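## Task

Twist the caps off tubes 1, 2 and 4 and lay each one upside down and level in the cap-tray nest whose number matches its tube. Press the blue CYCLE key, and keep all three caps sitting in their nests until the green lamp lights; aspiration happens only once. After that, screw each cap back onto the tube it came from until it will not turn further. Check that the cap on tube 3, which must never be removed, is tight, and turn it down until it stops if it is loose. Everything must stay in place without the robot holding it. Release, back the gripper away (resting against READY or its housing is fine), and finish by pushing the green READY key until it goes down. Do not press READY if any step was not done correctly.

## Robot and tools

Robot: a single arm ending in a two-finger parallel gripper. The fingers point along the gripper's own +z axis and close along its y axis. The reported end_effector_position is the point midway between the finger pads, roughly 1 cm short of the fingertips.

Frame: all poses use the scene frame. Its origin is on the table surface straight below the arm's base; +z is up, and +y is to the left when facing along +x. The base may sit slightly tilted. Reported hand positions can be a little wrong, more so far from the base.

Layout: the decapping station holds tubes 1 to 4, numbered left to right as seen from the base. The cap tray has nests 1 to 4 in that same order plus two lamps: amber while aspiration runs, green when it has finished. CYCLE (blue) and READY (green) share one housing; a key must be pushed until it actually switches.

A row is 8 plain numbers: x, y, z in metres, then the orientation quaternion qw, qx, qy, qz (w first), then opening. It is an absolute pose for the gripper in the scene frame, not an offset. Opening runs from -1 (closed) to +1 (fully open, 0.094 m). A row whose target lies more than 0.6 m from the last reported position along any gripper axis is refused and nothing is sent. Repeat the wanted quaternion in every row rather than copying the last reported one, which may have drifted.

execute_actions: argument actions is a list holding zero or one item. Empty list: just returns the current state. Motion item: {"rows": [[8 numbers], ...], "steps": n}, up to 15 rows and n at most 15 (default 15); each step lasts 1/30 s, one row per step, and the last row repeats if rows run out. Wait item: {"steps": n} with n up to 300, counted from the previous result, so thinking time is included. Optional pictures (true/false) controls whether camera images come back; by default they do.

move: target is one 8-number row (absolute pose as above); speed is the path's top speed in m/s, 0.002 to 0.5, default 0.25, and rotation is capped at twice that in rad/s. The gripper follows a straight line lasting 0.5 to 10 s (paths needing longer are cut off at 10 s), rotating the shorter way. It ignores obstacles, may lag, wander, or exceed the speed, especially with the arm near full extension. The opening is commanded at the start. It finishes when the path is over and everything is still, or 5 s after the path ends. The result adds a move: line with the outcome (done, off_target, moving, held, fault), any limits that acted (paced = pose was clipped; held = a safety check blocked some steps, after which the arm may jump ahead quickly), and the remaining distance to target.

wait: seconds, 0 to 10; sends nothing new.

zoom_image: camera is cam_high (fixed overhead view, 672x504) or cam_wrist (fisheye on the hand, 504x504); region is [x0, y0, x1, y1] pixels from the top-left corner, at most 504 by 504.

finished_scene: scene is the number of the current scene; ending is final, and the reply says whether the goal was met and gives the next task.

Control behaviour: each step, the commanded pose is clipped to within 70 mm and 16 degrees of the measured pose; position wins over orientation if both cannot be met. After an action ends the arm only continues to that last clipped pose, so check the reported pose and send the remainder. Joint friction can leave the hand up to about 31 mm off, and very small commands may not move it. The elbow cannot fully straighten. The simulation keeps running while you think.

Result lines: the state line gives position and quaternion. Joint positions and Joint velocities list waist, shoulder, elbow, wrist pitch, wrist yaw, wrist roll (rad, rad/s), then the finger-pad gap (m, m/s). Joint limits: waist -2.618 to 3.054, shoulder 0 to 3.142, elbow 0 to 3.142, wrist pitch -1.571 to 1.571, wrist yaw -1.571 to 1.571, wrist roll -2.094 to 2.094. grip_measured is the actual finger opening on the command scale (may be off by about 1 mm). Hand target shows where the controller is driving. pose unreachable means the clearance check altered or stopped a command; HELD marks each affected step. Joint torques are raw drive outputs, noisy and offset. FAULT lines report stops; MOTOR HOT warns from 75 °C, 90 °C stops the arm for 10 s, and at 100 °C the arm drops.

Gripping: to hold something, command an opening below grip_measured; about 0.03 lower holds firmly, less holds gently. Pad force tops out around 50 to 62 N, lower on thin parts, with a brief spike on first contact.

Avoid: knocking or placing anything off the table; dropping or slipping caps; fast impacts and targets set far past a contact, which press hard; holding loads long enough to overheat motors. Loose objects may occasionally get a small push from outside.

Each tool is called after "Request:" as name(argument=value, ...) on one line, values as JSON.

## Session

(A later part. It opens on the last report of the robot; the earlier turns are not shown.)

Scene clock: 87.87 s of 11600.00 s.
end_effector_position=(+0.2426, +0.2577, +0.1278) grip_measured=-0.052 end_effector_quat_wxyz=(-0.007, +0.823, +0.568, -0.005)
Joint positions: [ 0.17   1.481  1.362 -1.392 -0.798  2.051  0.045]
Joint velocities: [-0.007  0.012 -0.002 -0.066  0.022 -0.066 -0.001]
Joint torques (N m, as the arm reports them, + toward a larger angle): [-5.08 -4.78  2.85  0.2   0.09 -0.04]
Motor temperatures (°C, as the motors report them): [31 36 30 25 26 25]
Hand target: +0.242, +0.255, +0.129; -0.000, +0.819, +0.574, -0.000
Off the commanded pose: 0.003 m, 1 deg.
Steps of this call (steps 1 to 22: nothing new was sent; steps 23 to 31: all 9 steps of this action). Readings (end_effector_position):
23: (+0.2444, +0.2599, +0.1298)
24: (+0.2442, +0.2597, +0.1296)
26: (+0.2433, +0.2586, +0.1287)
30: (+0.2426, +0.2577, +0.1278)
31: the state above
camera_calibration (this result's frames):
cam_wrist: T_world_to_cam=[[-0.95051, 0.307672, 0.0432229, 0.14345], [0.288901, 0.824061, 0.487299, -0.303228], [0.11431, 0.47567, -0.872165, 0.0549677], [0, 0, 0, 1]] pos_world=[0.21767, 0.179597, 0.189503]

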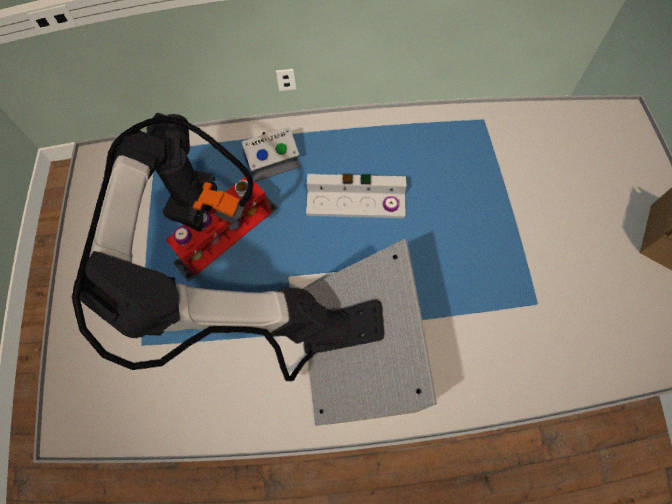

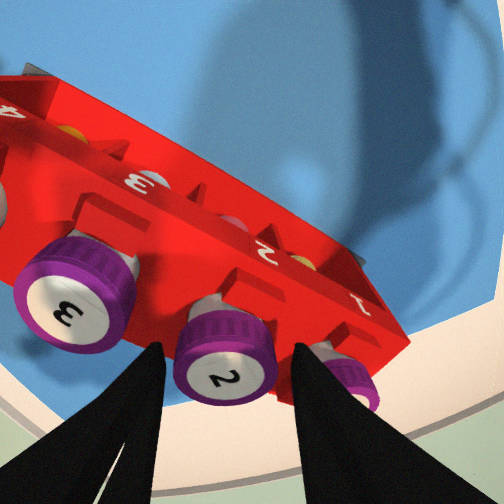

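Request:
execute_actions(actions=[{"rows":[[0.2435,0.2575,0.128,0,0.821,0.571,0,-0.365]],"steps":8}], pictures=false)

Request:
move(target=[0.2435,0.2575,0.1295,0,-0.061,0.998,0,-0.365], speed=0.5)

Request:
move(target=[0.2435,0.2575,0.131,0,-0.883,0.469,0,-0.365], speed=0.5)

Request:
execute_actions(actions=[{"rows":[[0.2435,0.2575,0.131,0,-0.88,0.475,0,-0.08]],"steps":5}], pictures=false)

Request:
move(target=[0.2435,0.2565,0.135,0,-0.061,0.998,0,-0.08], speed=0.5)

Request:
move(target=[0.2435,0.2565,0.135,0,0.821,0.571,0,-0.08], speed=0.5)

Scene clock: 90.03 s of 11600.00 s.
end_effector_position=(+0.2435, +0.2574, +0.1278) grip_measured=-0.330 end_effector_quat_wxyz=(-0.005, +0.822, +0.569, -0.004)
Joint positions: [ 0.17   1.481  1.362 -1.387 -0.796  2.053  0.031]
Joint velocities: [-0.002 -0.007  0.007 -0.022 -0.007 -0.007 -0.001]
Joint torques (N m, as the arm reports them, + toward a larger angle): [-4.08 -4.64  3.34  0.23  0.06  0.12]
Motor temperatures (°C, as the motors report them): [31 36 30 25 26 25]
Hand target: +0.244, +0.258, +0.128; -0.000, +0.821, +0.571, -0.000
Off the commanded pose: 0.000 m, 1 deg.
Steps of this call (steps 1 to 57: nothing new was sent; steps 58 to 65: all 8 steps of this action). Readings (end_effector_position):
58: (+0.2426, +0.2577, +0.1278)
59: (+0.2435, +0.2574, +0.1278)
61: (+0.2435, +0.2574, +0.1278)
65: the state above

Scene clock: 93.10 s of 11600.00 s.
end_effector_position=(+0.2440, +0.2576, +0.1287) grip_measured=-0.331 end_effector_quat_wxyz=(-0.002, -0.041, +0.999, -0.001)
Joint positions: [ 0.171  1.474  1.362 -1.381 -0.789  0.05   0.031]
Joint velocities: [ 0.007  0.002  0.007 -0.037  0.022 -0.007  0.001]
Joint torques (N m, as the arm reports them, + toward a larger angle): [-4.48 -4.18  3.72  0.22 -0.03 -0.26]
Motor temperatures (°C, as the motors report them): [31 36 30 25 26 25]
Hand target: +0.243, +0.258, +0.129; +0.000, -0.061, +0.998, -0.000
Off the commanded pose: 0.001 m, 2 deg.
move: done
camera_calibration (this result's frames):
cam_wrist: T_world_to_cam=[[0.130466, -0.99107, 0.0275365, 0.217612], [-0.865939, -0.10038, 0.489972, 0.215523], [-0.482833, -0.0877698, -0.871303, 0.346338], [0, 0, 0, 1]] pos_world=[0.325462, 0.267701, 0.190173]

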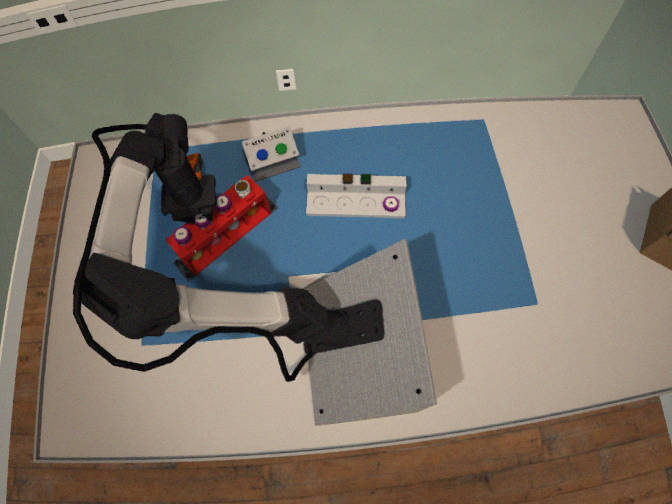

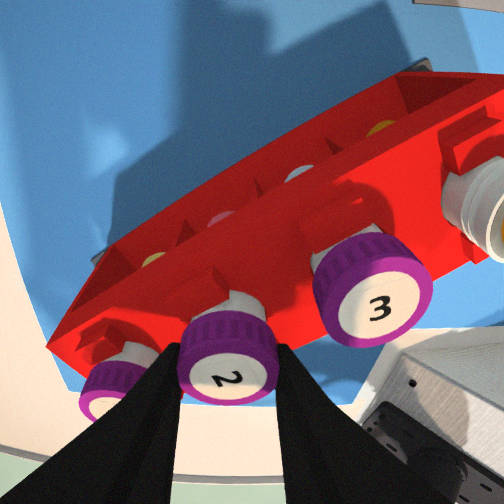

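Scene clock: 96.00 s of 11600.00 s.
end_effector_position=(+0.2435, +0.2586, +0.1299) grip_measured=-0.332 end_effector_quat_wxyz=(+0.001, +0.872, -0.489, +0.002)
Joint positions: [ 0.172  1.466  1.362 -1.379 -0.786 -1.979  0.031]
Joint velocities: [-0.017 -0.002 -0.002  0.037  0.051 -0.11  -0.001]
Joint torques (N m, as the arm reports them, + toward a larger angle): [-4.85 -3.42  4.    0.04 -0.11 -0.36]
Motor temperatures (°C, as the motors report them): [31 36 30 25 26 25]
Hand target: +0.244, +0.258, +0.131; -0.000, +0.883, -0.470, +0.001
Off the commanded pose: 0.002 m, 3 deg.
move: off_target
camera_calibration (this result's frames):
cam_wrist: T_world_to_cam=[[0.826548, 0.562211, 0.0271374, -0.352515], [0.478854, -0.727702, 0.49107, 0.0492774], [0.295833, -0.392898, -0.870697, 0.23647], [0, 0, 0, 1]] pos_world=[0.197818, 0.326956, 0.191262]

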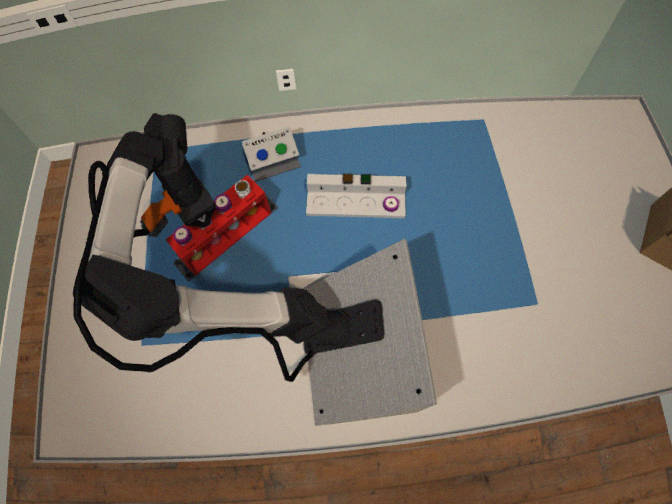

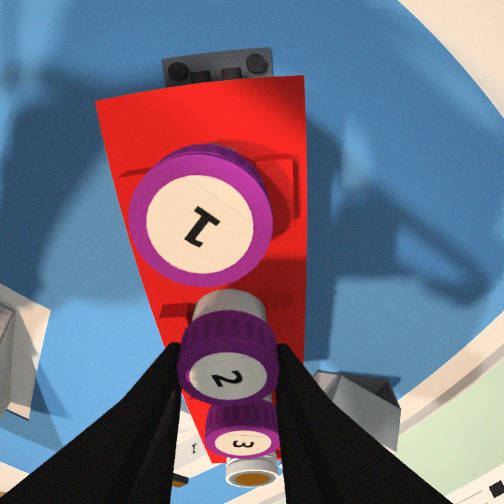

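Scene clock: 96.17 s of 11600.00 s.
end_effector_position=(+0.2435, +0.2586, +0.1300) grip_measured=-0.082 end_effector_quat_wxyz=(+0.001, +0.878, -0.479, +0.002)
Joint positions: [ 0.172  1.466  1.362 -1.379 -0.786 -2.003  0.043]
Joint velocities: [ 0.012 -0.007  0.012 -0.007  0.007 -0.139  0.   ]
Joint torques (N m, as the arm reports them, + toward a larger angle): [-4.94 -3.43  4.01  0.   -0.12 -0.03]
Motor temperatures (°C, as the motors report them): [31 36 30 25 26 25]
Hand target: +0.244, +0.257, +0.131; -0.000, +0.880, -0.475, +0.000
Off the commanded pose: 0.001 m, 1 deg.
Steps of this call (steps 1 to 5: all 5 steps of this action). Readings (end_effector_position):
1: (+0.2435, +0.2586, +0.1300)
2: (+0.2435, +0.2586, +0.1300)
4: (+0.2435, +0.2586, +0.1300)
5: the state above

Scene clock: 99.20 s of 11600.00 s.
end_effector_position=(+0.2404, +0.2558, +0.1327) grip_measured=-0.082 end_effector_quat_wxyz=(-0.003, -0.069, +0.998, -0.001)
Joint positions: [ 0.156  1.466  1.362 -1.407 -0.79  -0.028  0.043]
Joint velocities: [-0.007  0.002  0.012 -0.037 -0.007  0.007  0.001]
Joint torques (N m, as the arm reports them, + toward a larger angle): [-4.8  -3.11  5.04  0.12 -0.05  0.1 ]
Motor temperatures (°C, as the motors report them): [31 36 30 25 26 25]
Hand target: +0.243, +0.256, +0.135; +0.000, -0.061, +0.998, +0.000
Off the commanded pose: 0.004 m, 1 deg.
move: done
camera_calibration (this result's frames):
cam_wrist: T_world_to_cam=[[0.184596, -0.982419, 0.0278751, 0.200942], [-0.858378, -0.147346, 0.491402, 0.22029], [-0.478655, -0.114638, -0.870487, 0.35372], [0, 0, 0, 1]] pos_world=[0.321309, 0.270418, 0.194057]

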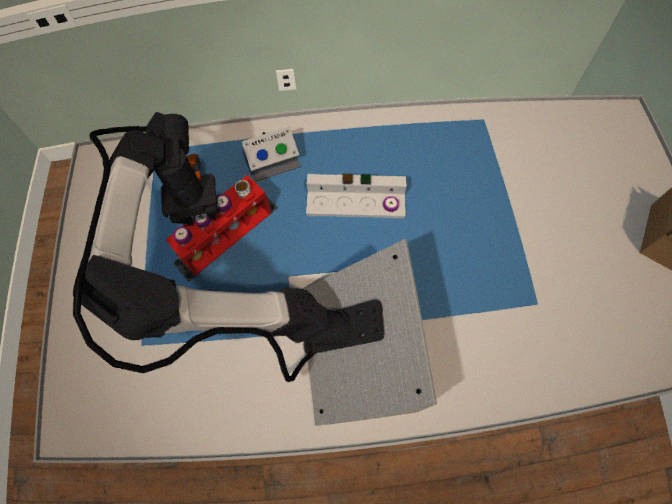

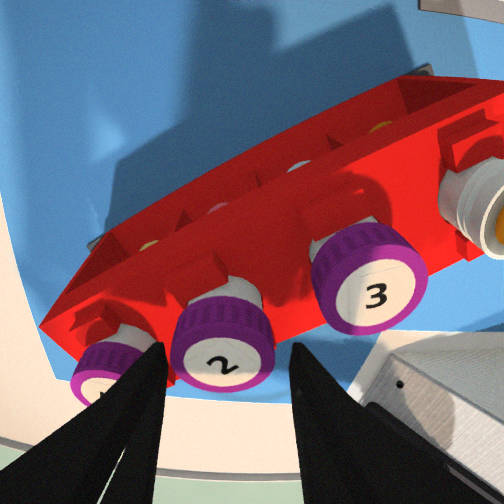

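Scene clock: 102.03 s of 11600.00 s.
end_effector_position=(+0.2397, +0.2560, +0.1327) grip_measured=-0.082 end_effector_quat_wxyz=(-0.002, +0.817, +0.576, -0.003)
Joint positions: [ 0.156  1.466  1.362 -1.41  -0.791  2.021  0.043]
Joint velocities: [-0.002  0.022  0.012 -0.051 -0.051 -0.022  0.   ]
Joint torques (N m, as the arm reports them, + toward a larger angle): [-4.9  -3.    5.08  0.07 -0.01  0.09]
Motor temperatures (°C, as the motors report them): [31 35 30 25 26 25]
Hand target: +0.243, +0.256, +0.135; -0.000, +0.821, +0.571, +0.000
Off the commanded pose: 0.004 m, 1 deg.
move: done
camera_calibration (this result's frames):
cam_wrist: T_world_to_cam=[[-0.956477, 0.289908, 0.0332453, 0.148337], [0.269213, 0.832711, 0.483857, -0.300499], [0.11259, 0.471748, -0.874516, 0.0620879], [0, 0, 0, 1]] pos_world=[0.215788, 0.177935, 0.194764]

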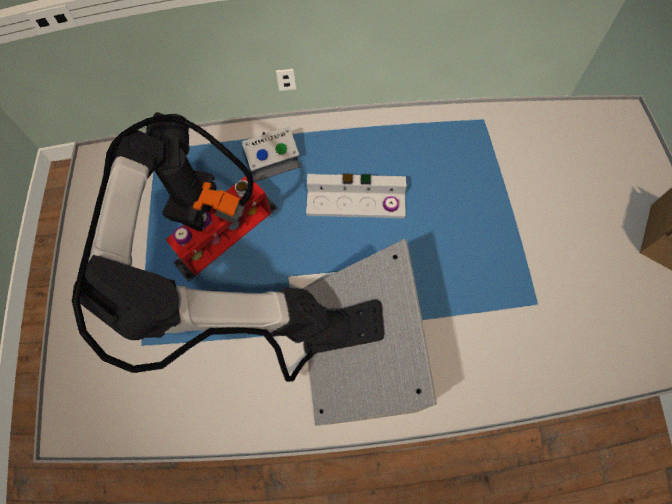

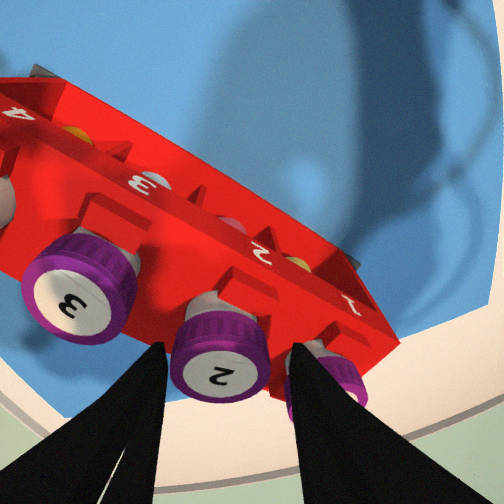

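Nudge toward the centre, then close.

Request:
execute_actions(actions=[{"rows":[[0.245,0.258,0.134,0,0.825,0.565,0,-0.08],[0.246,0.259,0.133,0,0.825,0.565,0,-0.08]],"steps":8}], pictures=false)

Scene clock: 103.33 s of 11600.00 s.
end_effector_position=(+0.2397, +0.2560, +0.1327) grip_measured=-0.082 end_effector_quat_wxyz=(-0.002, +0.825, +0.565, -0.003)
Joint positions: [ 0.156  1.466  1.362 -1.41  -0.791  2.048  0.043]
Joint velocities: [ 0.002 -0.012  0.002 -0.037  0.007 -0.022 -0.001]
Joint torques (N m, as the arm reports them, + toward a larger angle): [-3.76 -2.55  5.58  0.2   0.    0.1 ]
Motor temperatures (°C, as the motors report them): [30 35 30 25 26 25]
Hand target: +0.246, +0.259, +0.133; -0.000, +0.825, +0.565, +0.000
Off the commanded pose: 0.007 m, 0 deg.
Steps of this call (steps 1 to 31: nothing new was sent; steps 32 to 39: all 8 steps of this action). Readings (end_effector_position):
32: (+0.2397, +0.2560, +0.1327)
33: (+0.2397, +0.2560, +0.1327)
35: (+0.2397, +0.2560, +0.1327)
39: the state above

Request:
execute_actions(actions=[{"rows":[[0.2465,0.260,0.133,0,0.825,0.565,0,-0.08],[0.247,0.261,0.133,0,0.825,0.565,0,-0.08]],"steps":8}], pictures=false)

Scene clock: 104.80 s of 11600.00 s.
end_effector_position=(+0.2423, +0.2585, +0.1348) grip_measured=-0.082 end_effector_quat_wxyz=(+0.000, +0.826, +0.563, +0.000)
Joint positions: [ 0.156  1.47   1.377 -1.41  -0.791  2.06   0.043]
Joint velocities: [ 0.007  0.007 -0.012 -0.007 -0.007  0.007  0.   ]
Joint torques (N m, as the arm reports them, + toward a larger angle): [-3.3  -2.5   5.24  0.22  0.02  0.09]
Motor temperatures (°C, as the motors report them): [30 35 30 25 26 25]
Hand target: +0.247, +0.261, +0.133; -0.000, +0.825, +0.565, +0.000
Off the commanded pose: 0.006 m, 0 deg.
Steps of this call (steps 1 to 36: nothing new was sent; steps 37 to 44: all 8 steps of this action). Readings (end_effector_position):
37: (+0.2399, +0.2562, +0.1329)
38: (+0.2406, +0.2569, +0.1335)
40: (+0.2419, +0.2581, +0.1345)
44: the state above

Request:
execute_actions(actions=[{"rows":[[0.2435,0.258,0.1345,0,0.825,0.565,0,-0.37]],"steps":8}], pictures=false)

Request:
move(target=[0.2435,0.258,0.137,0,-0.061,0.998,0,-0.37], speed=0.5)

Request:
move(target=[0.2435,0.258,0.140,0,-0.887,0.462,0,-0.37], speed=0.5)

Request:
move(target=[0.245,0.258,0.146,0,-0.887,0.462,0,-0.37], speed=0.03)

Scene clock: 107.17 s of 11600.00 s.
end_effector_position=(+0.2433, +0.2578, +0.1347) grip_measured=-0.341 end_effector_quat_wxyz=(+0.002, +0.826, +0.564, +0.000)
Joint positions: [ 0.156  1.471  1.377 -1.406 -0.788  2.061  0.031]
Joint velocities: [ 0.002 -0.022  0.007 -0.022 -0.051 -0.051  0.001]
Joint torques (N m, as the arm reports them, + toward a larger angle): [-4.31 -3.34  4.02  0.09  0.   -0.02]
Motor temperatures (°C, as the motors report them): [30 35 30 25 26 25]
Hand target: +0.244, +0.258, +0.134; +0.000, +0.825, +0.565, -0.000
Off the commanded pose: 0.000 m, 0 deg.
Steps of this call (steps 1 to 63: nothing new was sent; steps 64 to 71: all 8 steps of this action). Readings (end_effector_position):
64: (+0.2425, +0.2583, +0.1347)
65: (+0.2433, +0.2579, +0.1347)
67: (+0.2433, +0.2578, +0.1347)
71: the state above

Scene clock: 110.23 s of 11600.00 s.
end_effector_position=(+0.2434, +0.2576, +0.1350) grip_measured=-0.341 end_effector_quat_wxyz=(+0.002, -0.060, +0.998, -0.001)
Joint positions: [ 0.154  1.471  1.377 -1.407 -0.788 -0.005  0.031]
Joint velocities: [ 0.012  0.012 -0.017  0.037 -0.037  0.022 -0.001]
Joint torques (N m, as the arm reports them, + toward a larger angle): [-4.9  -3.22  4.79  0.03 -0.07 -0.04]
Motor temperatures (°C, as the motors report them): [30 35 30 25 26 25]
Hand target: +0.243, +0.258, +0.137; +0.000, -0.061, +0.998, -0.000
Off the commanded pose: 0.002 m, 0 deg.
move: done
camera_calibration (this result's frames):
cam_wrist: T_world_to_cam=[[0.167719, -0.985387, 0.0297136, 0.206659], [-0.865005, -0.132637, 0.483914, 0.220824], [-0.472902, -0.106864, -0.874611, 0.354453], [0, 0, 0, 1]] pos_world=[0.323975, 0.270807, 0.197008]

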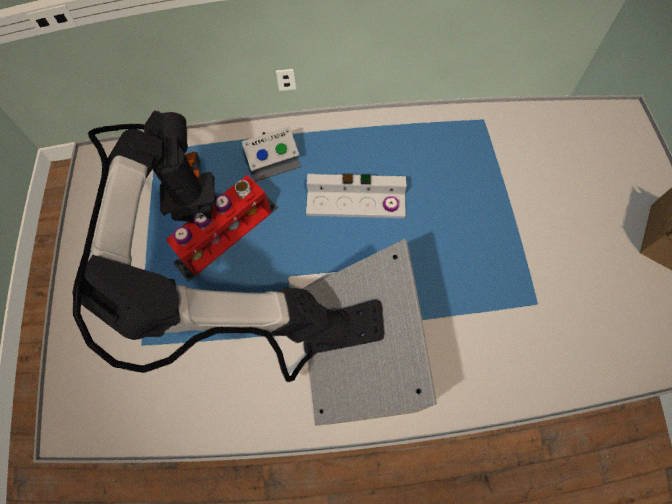

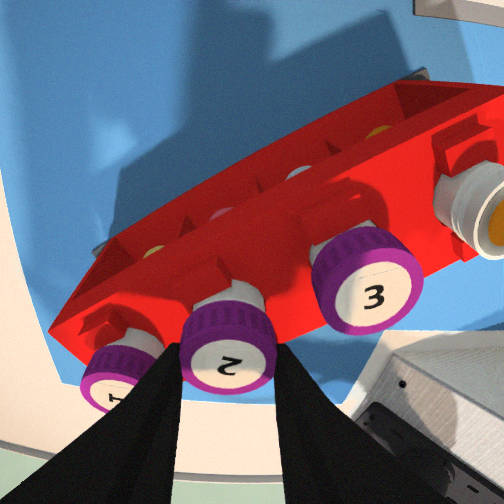

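Scene clock: 113.07 s of 11600.00 s.
end_effector_position=(+0.2429, +0.2584, +0.1365) grip_measured=-0.341 end_effector_quat_wxyz=(-0.001, +0.888, -0.459, +0.001)
Joint positions: [ 0.15   1.471  1.382 -1.416 -0.793 -2.078  0.031]
Joint velocities: [ 0.002 -0.012  0.022  0.022  0.022 -0.022 -0.   ]
Joint torques (N m, as the arm reports them, + toward a larger angle): [-5.11 -2.95  5.19 -0.13 -0.08 -0.03]
Motor temperatures (°C, as the motors report them): [30 35 30 25 26 25]
Hand target: +0.243, +0.258, +0.140; -0.000, +0.887, -0.462, +0.000
Off the commanded pose: 0.004 m, 0 deg.
move: done
camera_calibration (this result's frames):
cam_wrist: T_world_to_cam=[[0.786275, 0.617158, 0.0298026, -0.356852], [0.527495, -0.695595, 0.487747, 0.026487], [0.321747, -0.367782, -0.872476, 0.229784], [0, 0, 0, 1]] pos_world=[0.19268, 0.323168, 0.198197]

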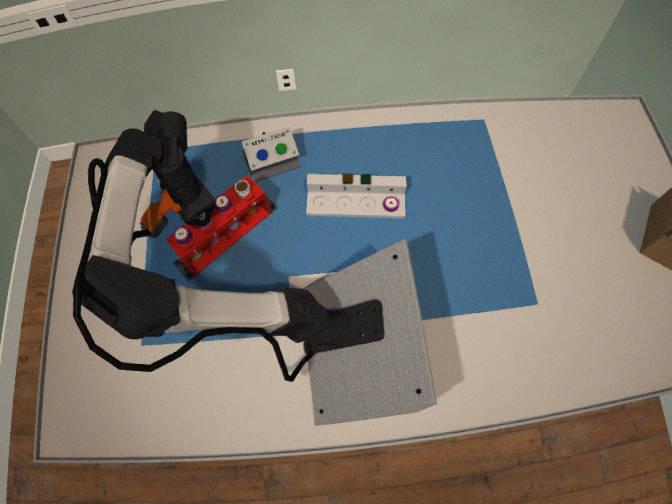

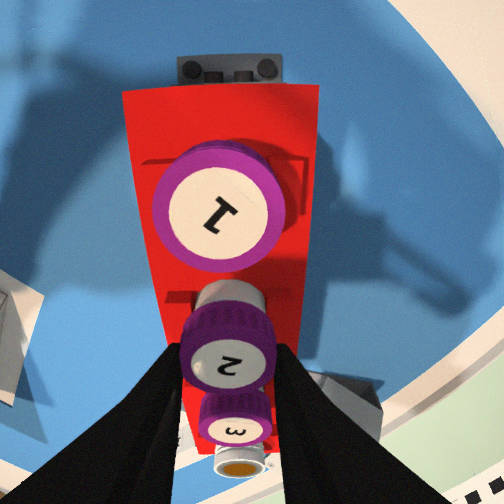

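Scene clock: 113.80 s of 11600.00 s.
end_effector_position=(+0.2426, +0.2596, +0.1443) grip_measured=-0.341 end_effector_quat_wxyz=(-0.002, +0.889, -0.458, +0.005)
Joint positions: [ 0.133  1.471  1.409 -1.45  -0.79  -2.097  0.031]
Joint velocities: [ 0.002 -0.012 -0.002 -0.037  0.007  0.022  0.001]
Joint torques (N m, as the arm reports them, + toward a larger angle): [-5.1  -2.27  5.16 -0.06 -0.12 -0.01]
Motor temperatures (°C, as the motors report them): [30 35 30 25 26 25]
Hand target: +0.245, +0.258, +0.146; -0.000, +0.886, -0.463, +0.002
Off the commanded pose: 0.003 m, 1 deg.
joint sent to its limit — the command would take joint 6 (wrist roll) past its lower limit, so that joint was sent only as far as its limit.
move: done
camera_calibration (this result's frames):
cam_wrist: T_world_to_cam=[[0.784832, 0.6188, 0.0335464, -0.358229], [0.525343, -0.693062, 0.49364, 0.0226728], [0.328714, -0.369801, -0.869019, 0.235442], [0, 0, 0, 1]] pos_world=[0.191846, 0.324452, 0.205428]

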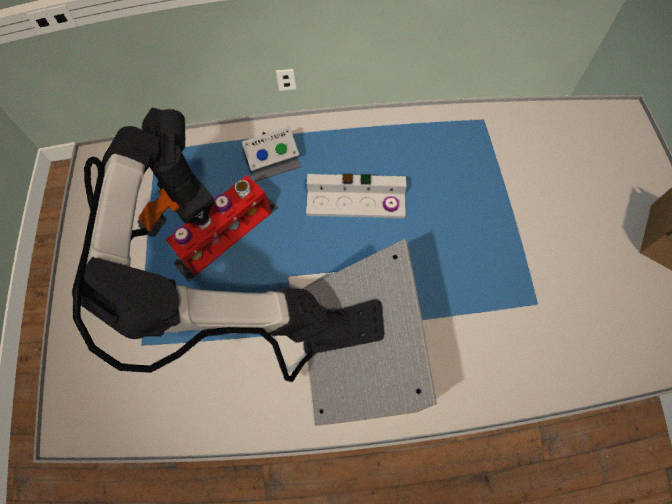

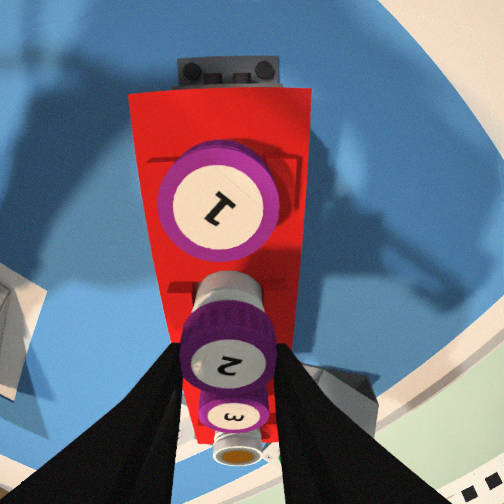

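Request:
move(target=[0.244,0.256,0.16,0,-0.84,0.543,0,-0.37], speed=0.15)

Request:
move(target=[0.27,0.09,0.158,0,-0.4,0.9165,0,-0.37], speed=0.5)

Request:
move(target=[0.302,-0.040,0.075,0,0.057,0.998,0,-0.37], speed=0.5)

Request:
move(target=[0.302,-0.037,0.04,0,0.057,0.998,0,-0.37], speed=0.06)

Request:
zoom_image(camera="cam_high", region=[300,170,400,230])

Scene clock: 116.73 s of 11600.00 s.
end_effector_position=(+0.2418, +0.2564, +0.1577) grip_measured=-0.341 end_effector_quat_wxyz=(+0.000, +0.847, -0.531, +0.003)
Joint positions: [ 0.086  1.491  1.458 -1.535 -0.79  -2.002  0.031]
Joint velocities: [-0.022  0.012  0.007  0.051  0.066 -0.022  0.   ]
Joint torques (N m, as the arm reports them, + toward a larger angle): [-5.18 -2.26  5.23 -0.09 -0.11  0.1 ]
Motor temperatures (°C, as the motors report them): [30 35 30 25 26 25]
Hand target: +0.244, +0.256, +0.160; -0.000, +0.840, -0.543, +0.000
Off the commanded pose: 0.003 m, 2 deg.
move: done
camera_calibration (this result's frames):
cam_wrist: T_world_to_cam=[[0.877357, 0.478985, 0.0286044, -0.341792], [0.404929, -0.771056, 0.491432, 0.0637833], [0.257444, -0.419579, -0.870446, 0.276397], [0, 0, 0, 1]] pos_world=[0.202889, 0.328864, 0.21902]

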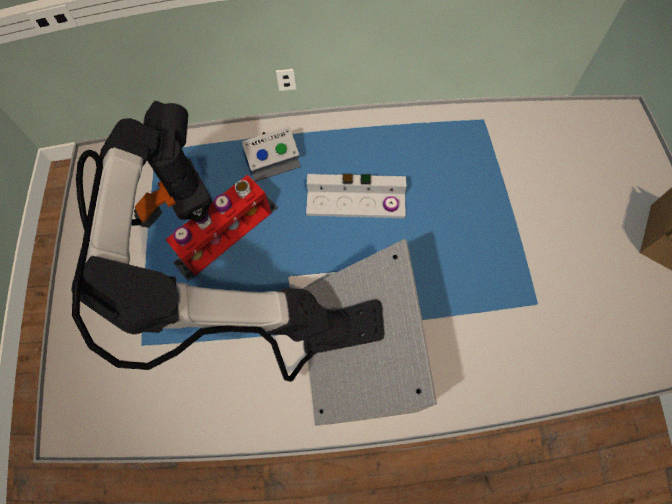

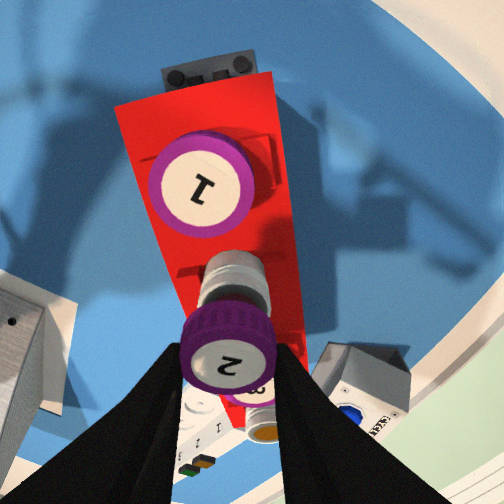

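Scene clock: 118.57 s of 11600.00 s.
end_effector_position=(+0.2714, +0.0959, +0.1604) grip_measured=-0.341 end_effector_quat_wxyz=(+0.003, -0.409, +0.913, +0.002)
Joint positions: [-0.315  1.798  1.311 -1.465 -0.721 -1.371  0.031]
Joint velocities: [ 0.002  0.027  0.017 -0.066  0.007  0.081 -0.001]
Joint torques (N m, as the arm reports them, + toward a larger angle): [-6.29 -2.51  3.36  0.32 -0.03  0.11]
Motor temperatures (°C, as the motors report them): [30 34 30 25 26 25]
Hand target: +0.271, +0.089, +0.158; -0.000, -0.400, +0.917, -0.001
Off the commanded pose: 0.007 m, 1 deg.
move: done
camera_calibration (this result's frames):
cam_wrist: T_world_to_cam=[[0.777454, -0.628415, 0.0256885, -0.157159], [-0.560549, -0.673813, 0.481416, 0.180998], [-0.285219, -0.388678, -0.876116, 0.348971], [0, 0, 0, 1]] pos_world=[0.323176, 0.158835, 0.222641]

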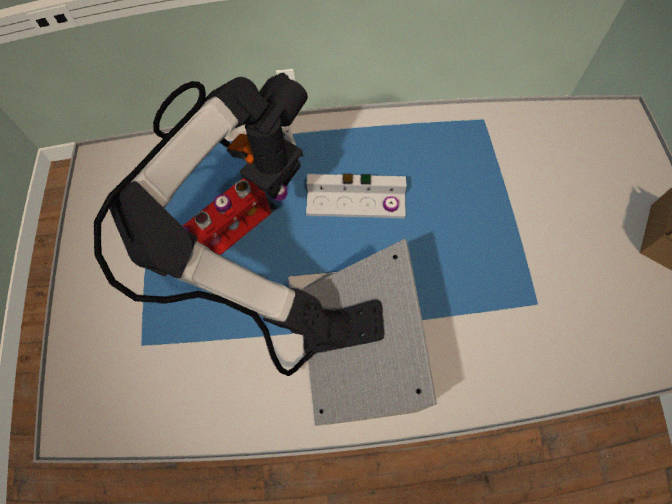

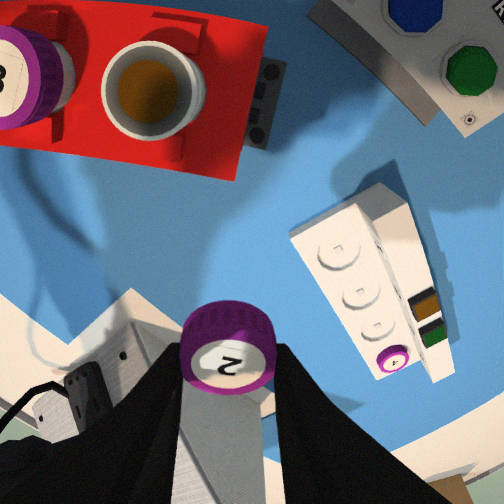

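Scene clock: 120.23 s of 11600.00 s.
end_effector_position=(+0.3003, -0.0354, +0.0733) grip_measured=-0.341 end_effector_quat_wxyz=(-0.006, +0.054, +0.998, +0.008)
Joint positions: [-0.369  2.234  1.249 -1.033 -0.701 -0.5    0.031]
Joint velocities: [-0.022 -0.002 -0.027 -0.022 -0.051  0.007  0.001]
Joint torques (N m, as the arm reports them, + toward a larger angle): [-7.44 -5.53  4.37  0.35  0.03  0.09]
Motor temperatures (°C, as the motors report them): [30 34 30 25 26 25]
Hand target: +0.303, -0.041, +0.075; -0.000, +0.057, +0.998, -0.000
Off the commanded pose: 0.005 m, 1 deg.
move: done
camera_calibration (this result's frames):
cam_wrist: T_world_to_cam=[[-0.0601684, -0.998135, 0.0102762, -0.0203425], [-0.8656, 0.0573005, 0.497447, 0.266929], [-0.497108, 0.0210355, -0.867434, 0.307364], [0, 0, 0, 1]] pos_world=[0.382623, -0.0420653, 0.134044]

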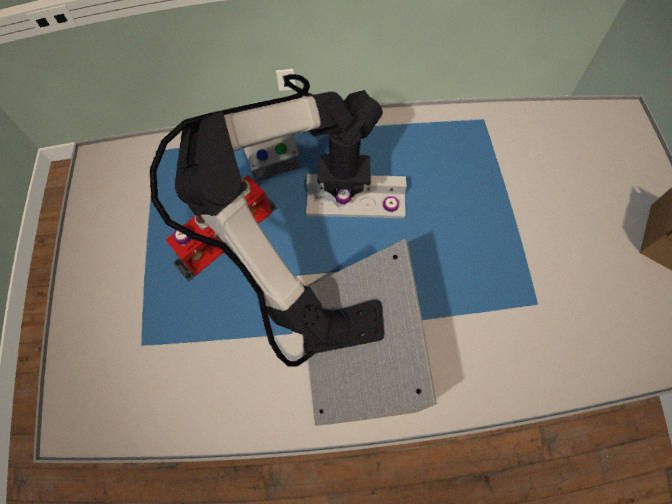

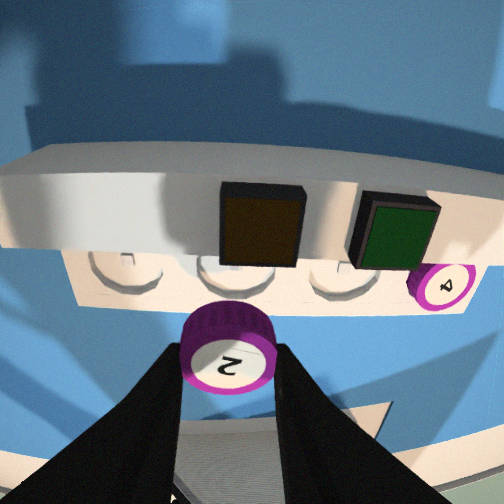

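Scene clock: 121.30 s of 11600.00 s.
end_effector_position=(+0.3056, -0.0365, +0.0472) grip_measured=-0.341 end_effector_quat_wxyz=(+0.003, +0.051, +0.999, -0.007)
Joint positions: [-0.307  2.234  1.177 -0.873 -0.709 -0.406  0.031]
Joint velocities: [ 0.012 -0.002 -0.002  0.022 -0.007  0.022 -0.001]
Joint torques (N m, as the arm reports them, + toward a larger angle): [-6.24 -4.57  2.71  0.41 -0.13  0.11]
Motor temperatures (°C, as the motors report them): [30 34 30 25 26 25]
Hand target: +0.302, -0.037, +0.040; -0.000, +0.057, +0.998, +0.000
Off the commanded pose: 0.008 m, 1 deg.
move: done
camera_calibration (this result's frames):
cam_wrist: T_world_to_cam=[[-0.0529694, -0.997817, 0.039442, -0.0243618], [-0.874426, 0.0654215, 0.480727, 0.288358], [-0.482258, -0.00902533, -0.875983, 0.282188], [0, 0, 0, 1]] pos_world=[0.386945, -0.0406265, 0.109531]

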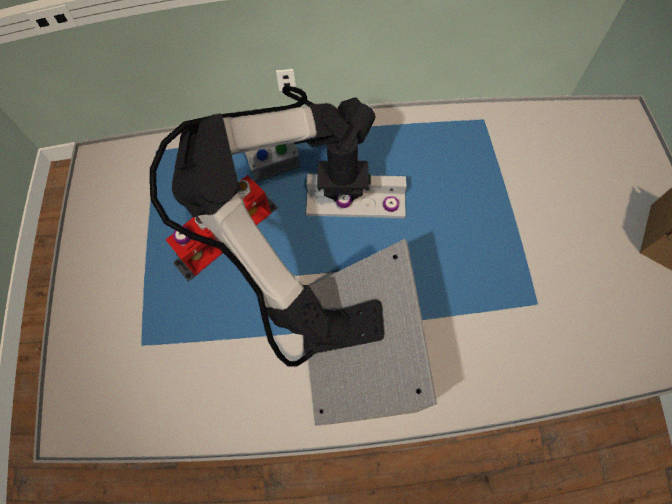

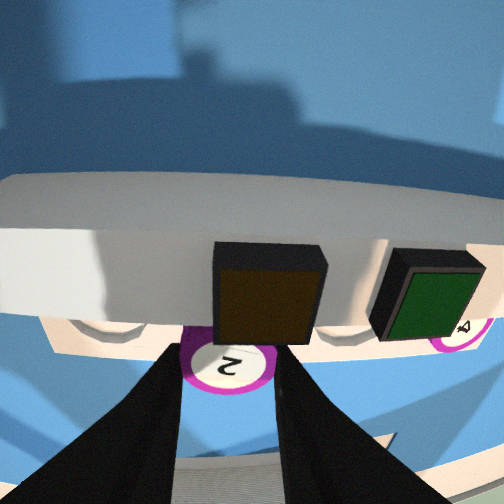

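Region (300, 170, 400, 230) of cam_high's 672x504 image, scaled by 5.040, with more detail than that image has; it fills the top 302 rows of this view, and the rest is white.

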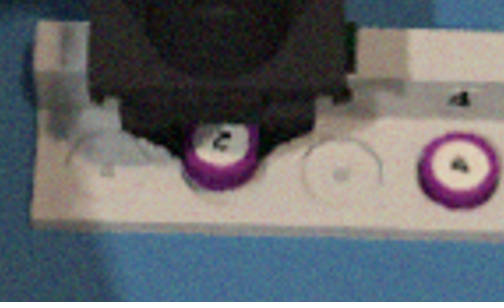

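Request:
move(target=[0.3005,-0.0375,0.026,0,0.057,0.998,0,-0.37], speed=0.025)

Request:
zoom_image(camera="cam_high", region=[300,170,400,230])

Scene clock: 123.23 s of 11600.00 s.
end_effector_position=(+0.3049, -0.0367, +0.0365) grip_measured=-0.341 end_effector_quat_wxyz=(+0.005, +0.051, +0.999, -0.007)
Joint positions: [-0.287  2.239  1.147 -0.816 -0.717 -0.377  0.031]
Joint velocities: [ 0.022 -0.007  0.007 -0.037  0.051  0.095 -0.   ]
Joint torques (N m, as the arm reports them, + toward a larger angle): [-5.85 -4.4   2.29  0.55 -0.17  0.13]
Motor temperatures (°C, as the motors report them): [30 34 30 25 26 25]
Hand target: +0.300, -0.037, +0.026; -0.000, +0.057, +0.998, +0.000
Off the commanded pose: 0.011 m, 1 deg.
move: off_target
camera_calibration (this result's frames):
cam_wrist: T_world_to_cam=[[-0.0547158, -0.997691, 0.0402228, -0.023666], [-0.875948, 0.0672975, 0.477688, 0.293582], [-0.479292, -0.00909605, -0.877609, 0.271604], [0, 0, 0, 1]] pos_world=[0.386046, -0.0408982, 0.0990737]

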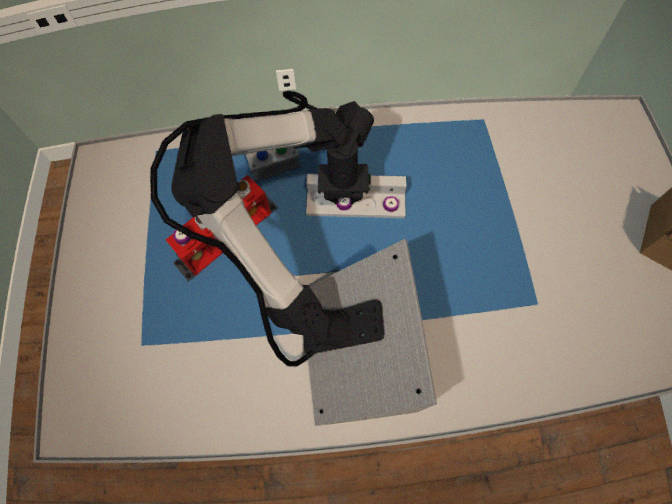

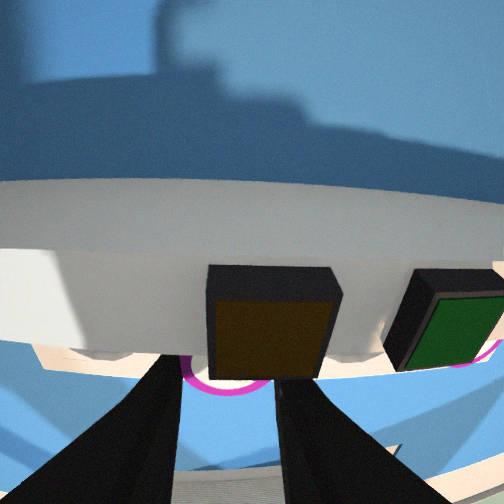

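Region (300, 170, 400, 230) of cam_high's 672x504 image, scaled by 5.040, with more detail than that image has; it fills the top 302 rows of this view, and the rest is white.

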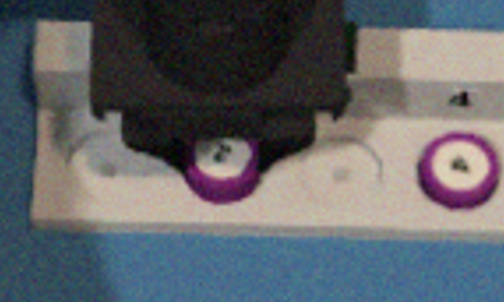

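Request:
execute_actions(actions=[{"rows":[[0.300,-0.037,0.030,0,0.057,0.998,0,-0.37],[0.299,-0.037,0.032,0,0.057,0.998,0,-0.37],[0.298,-0.037,0.033,0,0.057,0.998,0,-0.37],[0.297,-0.037,0.033,0,0.057,0.998,0,-0.37],[0.296,-0.037,0.033,0,0.057,0.998,0,-0.37]],"steps":12}], pictures=false)

Scene clock: 124.67 s of 11600.00 s.
end_effector_position=(+0.3041, -0.0367, +0.0365) grip_measured=-0.341 end_effector_quat_wxyz=(+0.006, +0.053, +0.999, -0.005)
Joint positions: [-0.29   2.239  1.143 -0.815 -0.721 -0.377  0.031]
Joint velocities: [-0.007  0.012 -0.002 -0.037 -0.022  0.066 -0.001]
Joint torques (N m, as the arm reports them, + toward a larger angle): [-7.17 -5.59  2.05  0.27 -0.07 -0.04]
Motor temperatures (°C, as the motors report them): [30 34 30 25 26 25]
Hand target: +0.296, -0.037, +0.033; -0.000, +0.057, +0.998, +0.000
Off the commanded pose: 0.009 m, 1 deg.
Steps of this call (steps 1 to 31: nothing new was sent; steps 32 to 43: all 12 steps of this action). Readings (end_effector_position):
32: (+0.3049, -0.0367, +0.0365)
33: (+0.3049, -0.0367, +0.0365)
35: (+0.3049, -0.0367, +0.0365)
39: (+0.3041, -0.0367, +0.0365)
43: the state above

Request:
execute_actions(actions=[{"rows":[[0.2955,-0.037,0.034,0,0.057,0.998,0,-0.37],[0.295,-0.037,0.035,0,0.057,0.998,0,-0.37],[0.2945,-0.037,0.035,0,0.057,0.998,0,-0.37]],"steps":10}], pictures=false)

Scene clock: 126.07 s of 11600.00 s.
end_effector_position=(+0.3042, -0.0368, +0.0368) grip_measured=-0.341 end_effector_quat_wxyz=(+0.007, +0.050, +0.999, -0.004)
Joint positions: [-0.291  2.239  1.143 -0.815 -0.722 -0.384  0.031]
Joint velocities: [-0.017 -0.012  0.002 -0.022  0.051 -0.095 -0.   ]
Joint torques (N m, as the arm reports them, + toward a larger angle): [-7.56 -5.85  1.8   0.18 -0.07 -0.06]
Motor temperatures (°C, as the motors report them): [31 35 30 25 26 25]
Hand target: +0.295, -0.037, +0.035; +0.000, +0.057, +0.998, +0.000
Off the commanded pose: 0.010 m, 1 deg.
Steps of this call (steps 1 to 32: nothing new was sent; steps 33 to 42: all 10 steps of this action). Readings (end_effector_position):
33: (+0.3041, -0.0367, +0.0365)
34: (+0.3041, -0.0368, +0.0366)
36: (+0.3042, -0.0368, +0.0368)
40: (+0.3042, -0.0368, +0.0368)
42: the state above

Request:
move(target=[0.302,-0.037,0.058,0,0.057,0.998,0,-0.37], speed=0.08)

Request:
move(target=[0.299,-0.0375,0.034,0,0.057,0.998,0,-0.37], speed=0.04)

Request:
zoom_image(camera="cam_high", region=[300,170,400,230])

Scene clock: 127.97 s of 11600.00 s.
end_effector_position=(+0.2991, -0.0359, +0.0513) grip_measured=-0.341 end_effector_quat_wxyz=(-0.003, +0.061, +0.998, +0.006)
Joint positions: [-0.328  2.239  1.182 -0.918 -0.718 -0.431  0.031]
Joint velocities: [-0.007 -0.017  0.012  0.037 -0.037  0.066 -0.   ]
Joint torques (N m, as the arm reports them, + toward a larger angle): [-7.59 -6.17  5.24 -0.01  0.02 -0.03]
Motor temperatures (°C, as the motors report them): [31 35 30 25 26 25]
Hand target: +0.302, -0.037, +0.058; +0.000, +0.057, +0.998, -0.000
Off the commanded pose: 0.007 m, 1 deg.
move: done
camera_calibration (this result's frames):
cam_wrist: T_world_to_cam=[[-0.0731372, -0.997209, 0.0150005, -0.0170225], [-0.86772, 0.0710404, 0.49195, 0.278332], [-0.491643, 0.0229637, -0.870494, 0.286294], [0, 0, 0, 1]] pos_world=[0.381024, -0.0433222, 0.112547]

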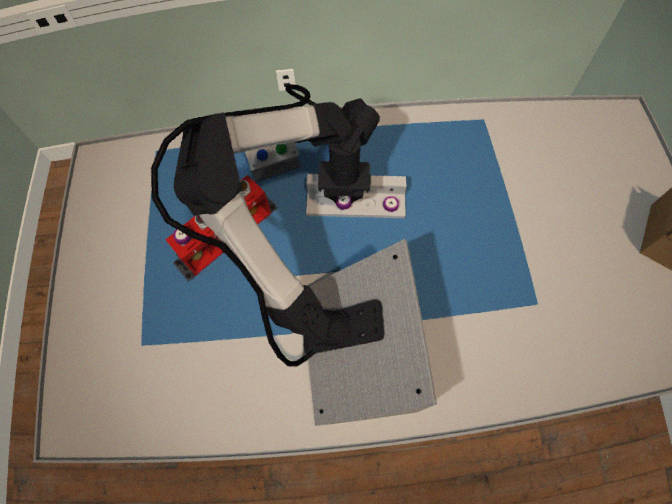

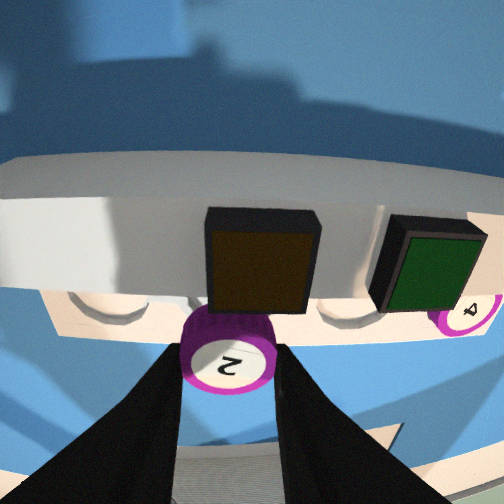

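Scene clock: 128.87 s of 11600.00 s.
end_effector_position=(+0.3020, -0.0371, +0.0400) grip_measured=-0.341 end_effector_quat_wxyz=(+0.003, +0.053, +0.999, -0.003)
Joint positions: [-0.3    2.239  1.151 -0.84  -0.718 -0.397  0.031]
Joint velocities: [-0.012 -0.002  0.007  0.022 -0.037  0.037  0.   ]
Joint torques (N m, as the arm reports them, + toward a larger angle): [-6.13 -5.02  2.7   0.4  -0.11  0.1 ]
Motor temperatures (°C, as the motors report them): [31 35 30 25 26 25]
Hand target: +0.299, -0.037, +0.034; -0.000, +0.057, +0.998, +0.000
Off the commanded pose: 0.007 m, 1 deg.
move: done
camera_calibration (this result's frames):
cam_wrist: T_world_to_cam=[[-0.057711, -0.99781, 0.0323219, -0.0232117], [-0.873878, 0.0661442, 0.481624, 0.288578], [-0.482707, -0.000450425, -0.875782, 0.274528], [0, 0, 0, 1]] pos_world=[0.383359, -0.042125, 0.102191]

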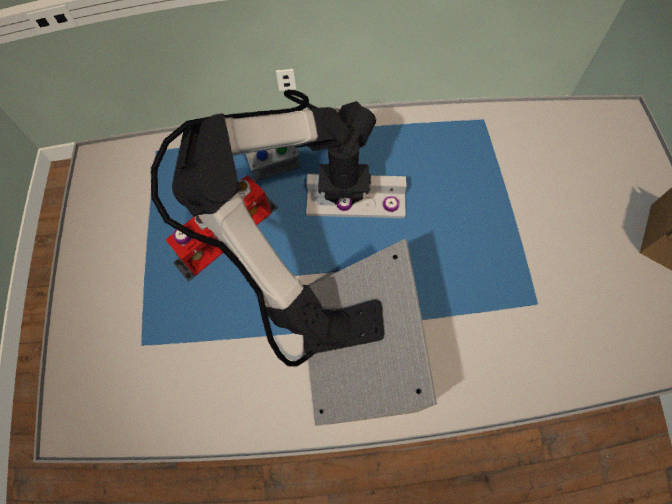

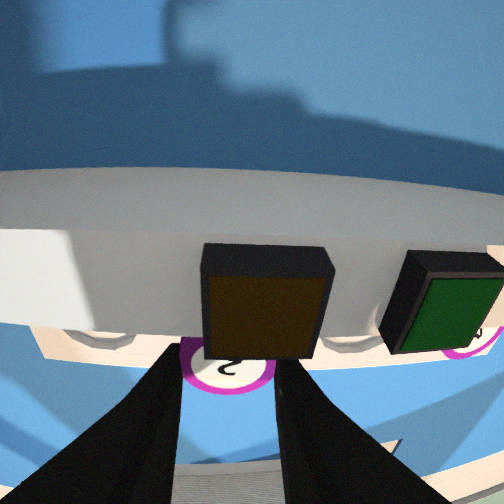

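Region (300, 170, 400, 230) of cam_high's 672x504 image, scaled by 5.040, with more detail than that image has; it fills the top 302 rows of this view, and the rest is white.

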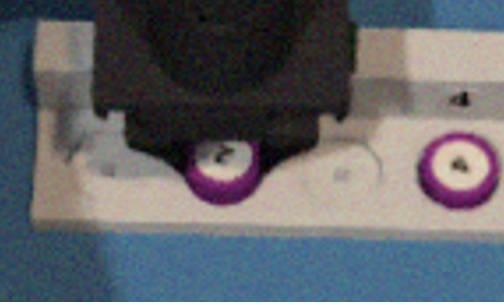

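Request:
move(target=[0.299,-0.0375,0.025,0,0.057,0.998,0,-0.37], speed=0.025)

Request:
zoom_image(camera="cam_high", region=[300,170,400,230])

Scene clock: 130.47 s of 11600.00 s.
end_effector_position=(+0.3038, -0.0372, +0.0361) grip_measured=-0.341 end_effector_quat_wxyz=(+0.006, +0.053, +0.999, -0.005)
Joint positions: [-0.29   2.239  1.141 -0.811 -0.72  -0.376  0.031]
Joint velocities: [-0.017 -0.017  0.002  0.007 -0.007 -0.095 -0.   ]
Joint torques (N m, as the arm reports them, + toward a larger angle): [-5.37 -4.53  2.16  0.57 -0.12  0.08]
Motor temperatures (°C, as the motors report them): [31 35 30 25 26 25]
Hand target: +0.299, -0.037, +0.025; -0.000, +0.057, +0.998, +0.000
Off the commanded pose: 0.012 m, 1 deg.
move: off_target
camera_calibration (this result's frames):
cam_wrist: T_world_to_cam=[[-0.0588116, -0.997587, 0.0369008, -0.0228847], [-0.877032, 0.0692898, 0.475408, 0.293356], [-0.476818, -0.00440366, -0.878991, 0.270181], [0, 0, 0, 1]] pos_world=[0.384764, -0.0419663, 0.0988668]

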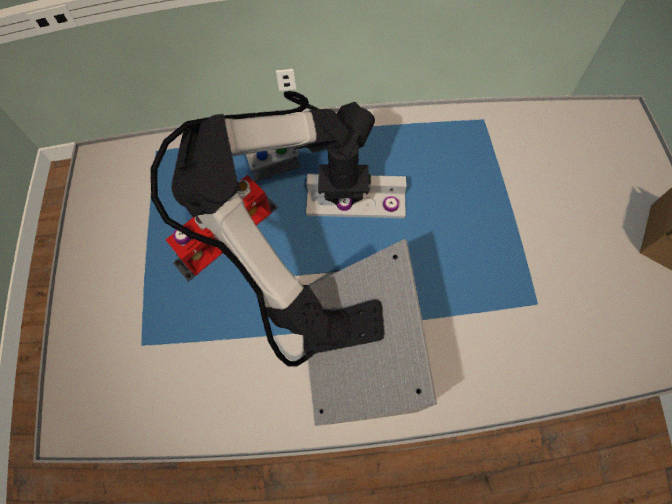

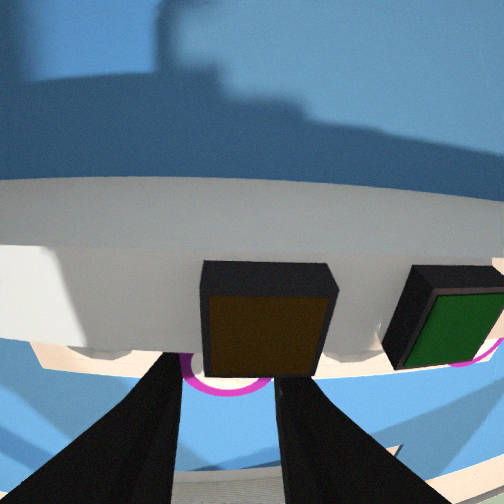

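Region (300, 170, 400, 230) of cam_high's 672x504 image, scaled by 5.040, with more detail than that image has; it fills the top 302 rows of this view, and the rest is white.

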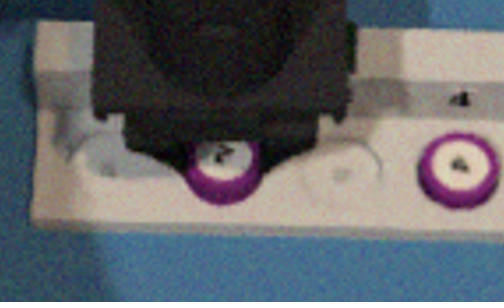

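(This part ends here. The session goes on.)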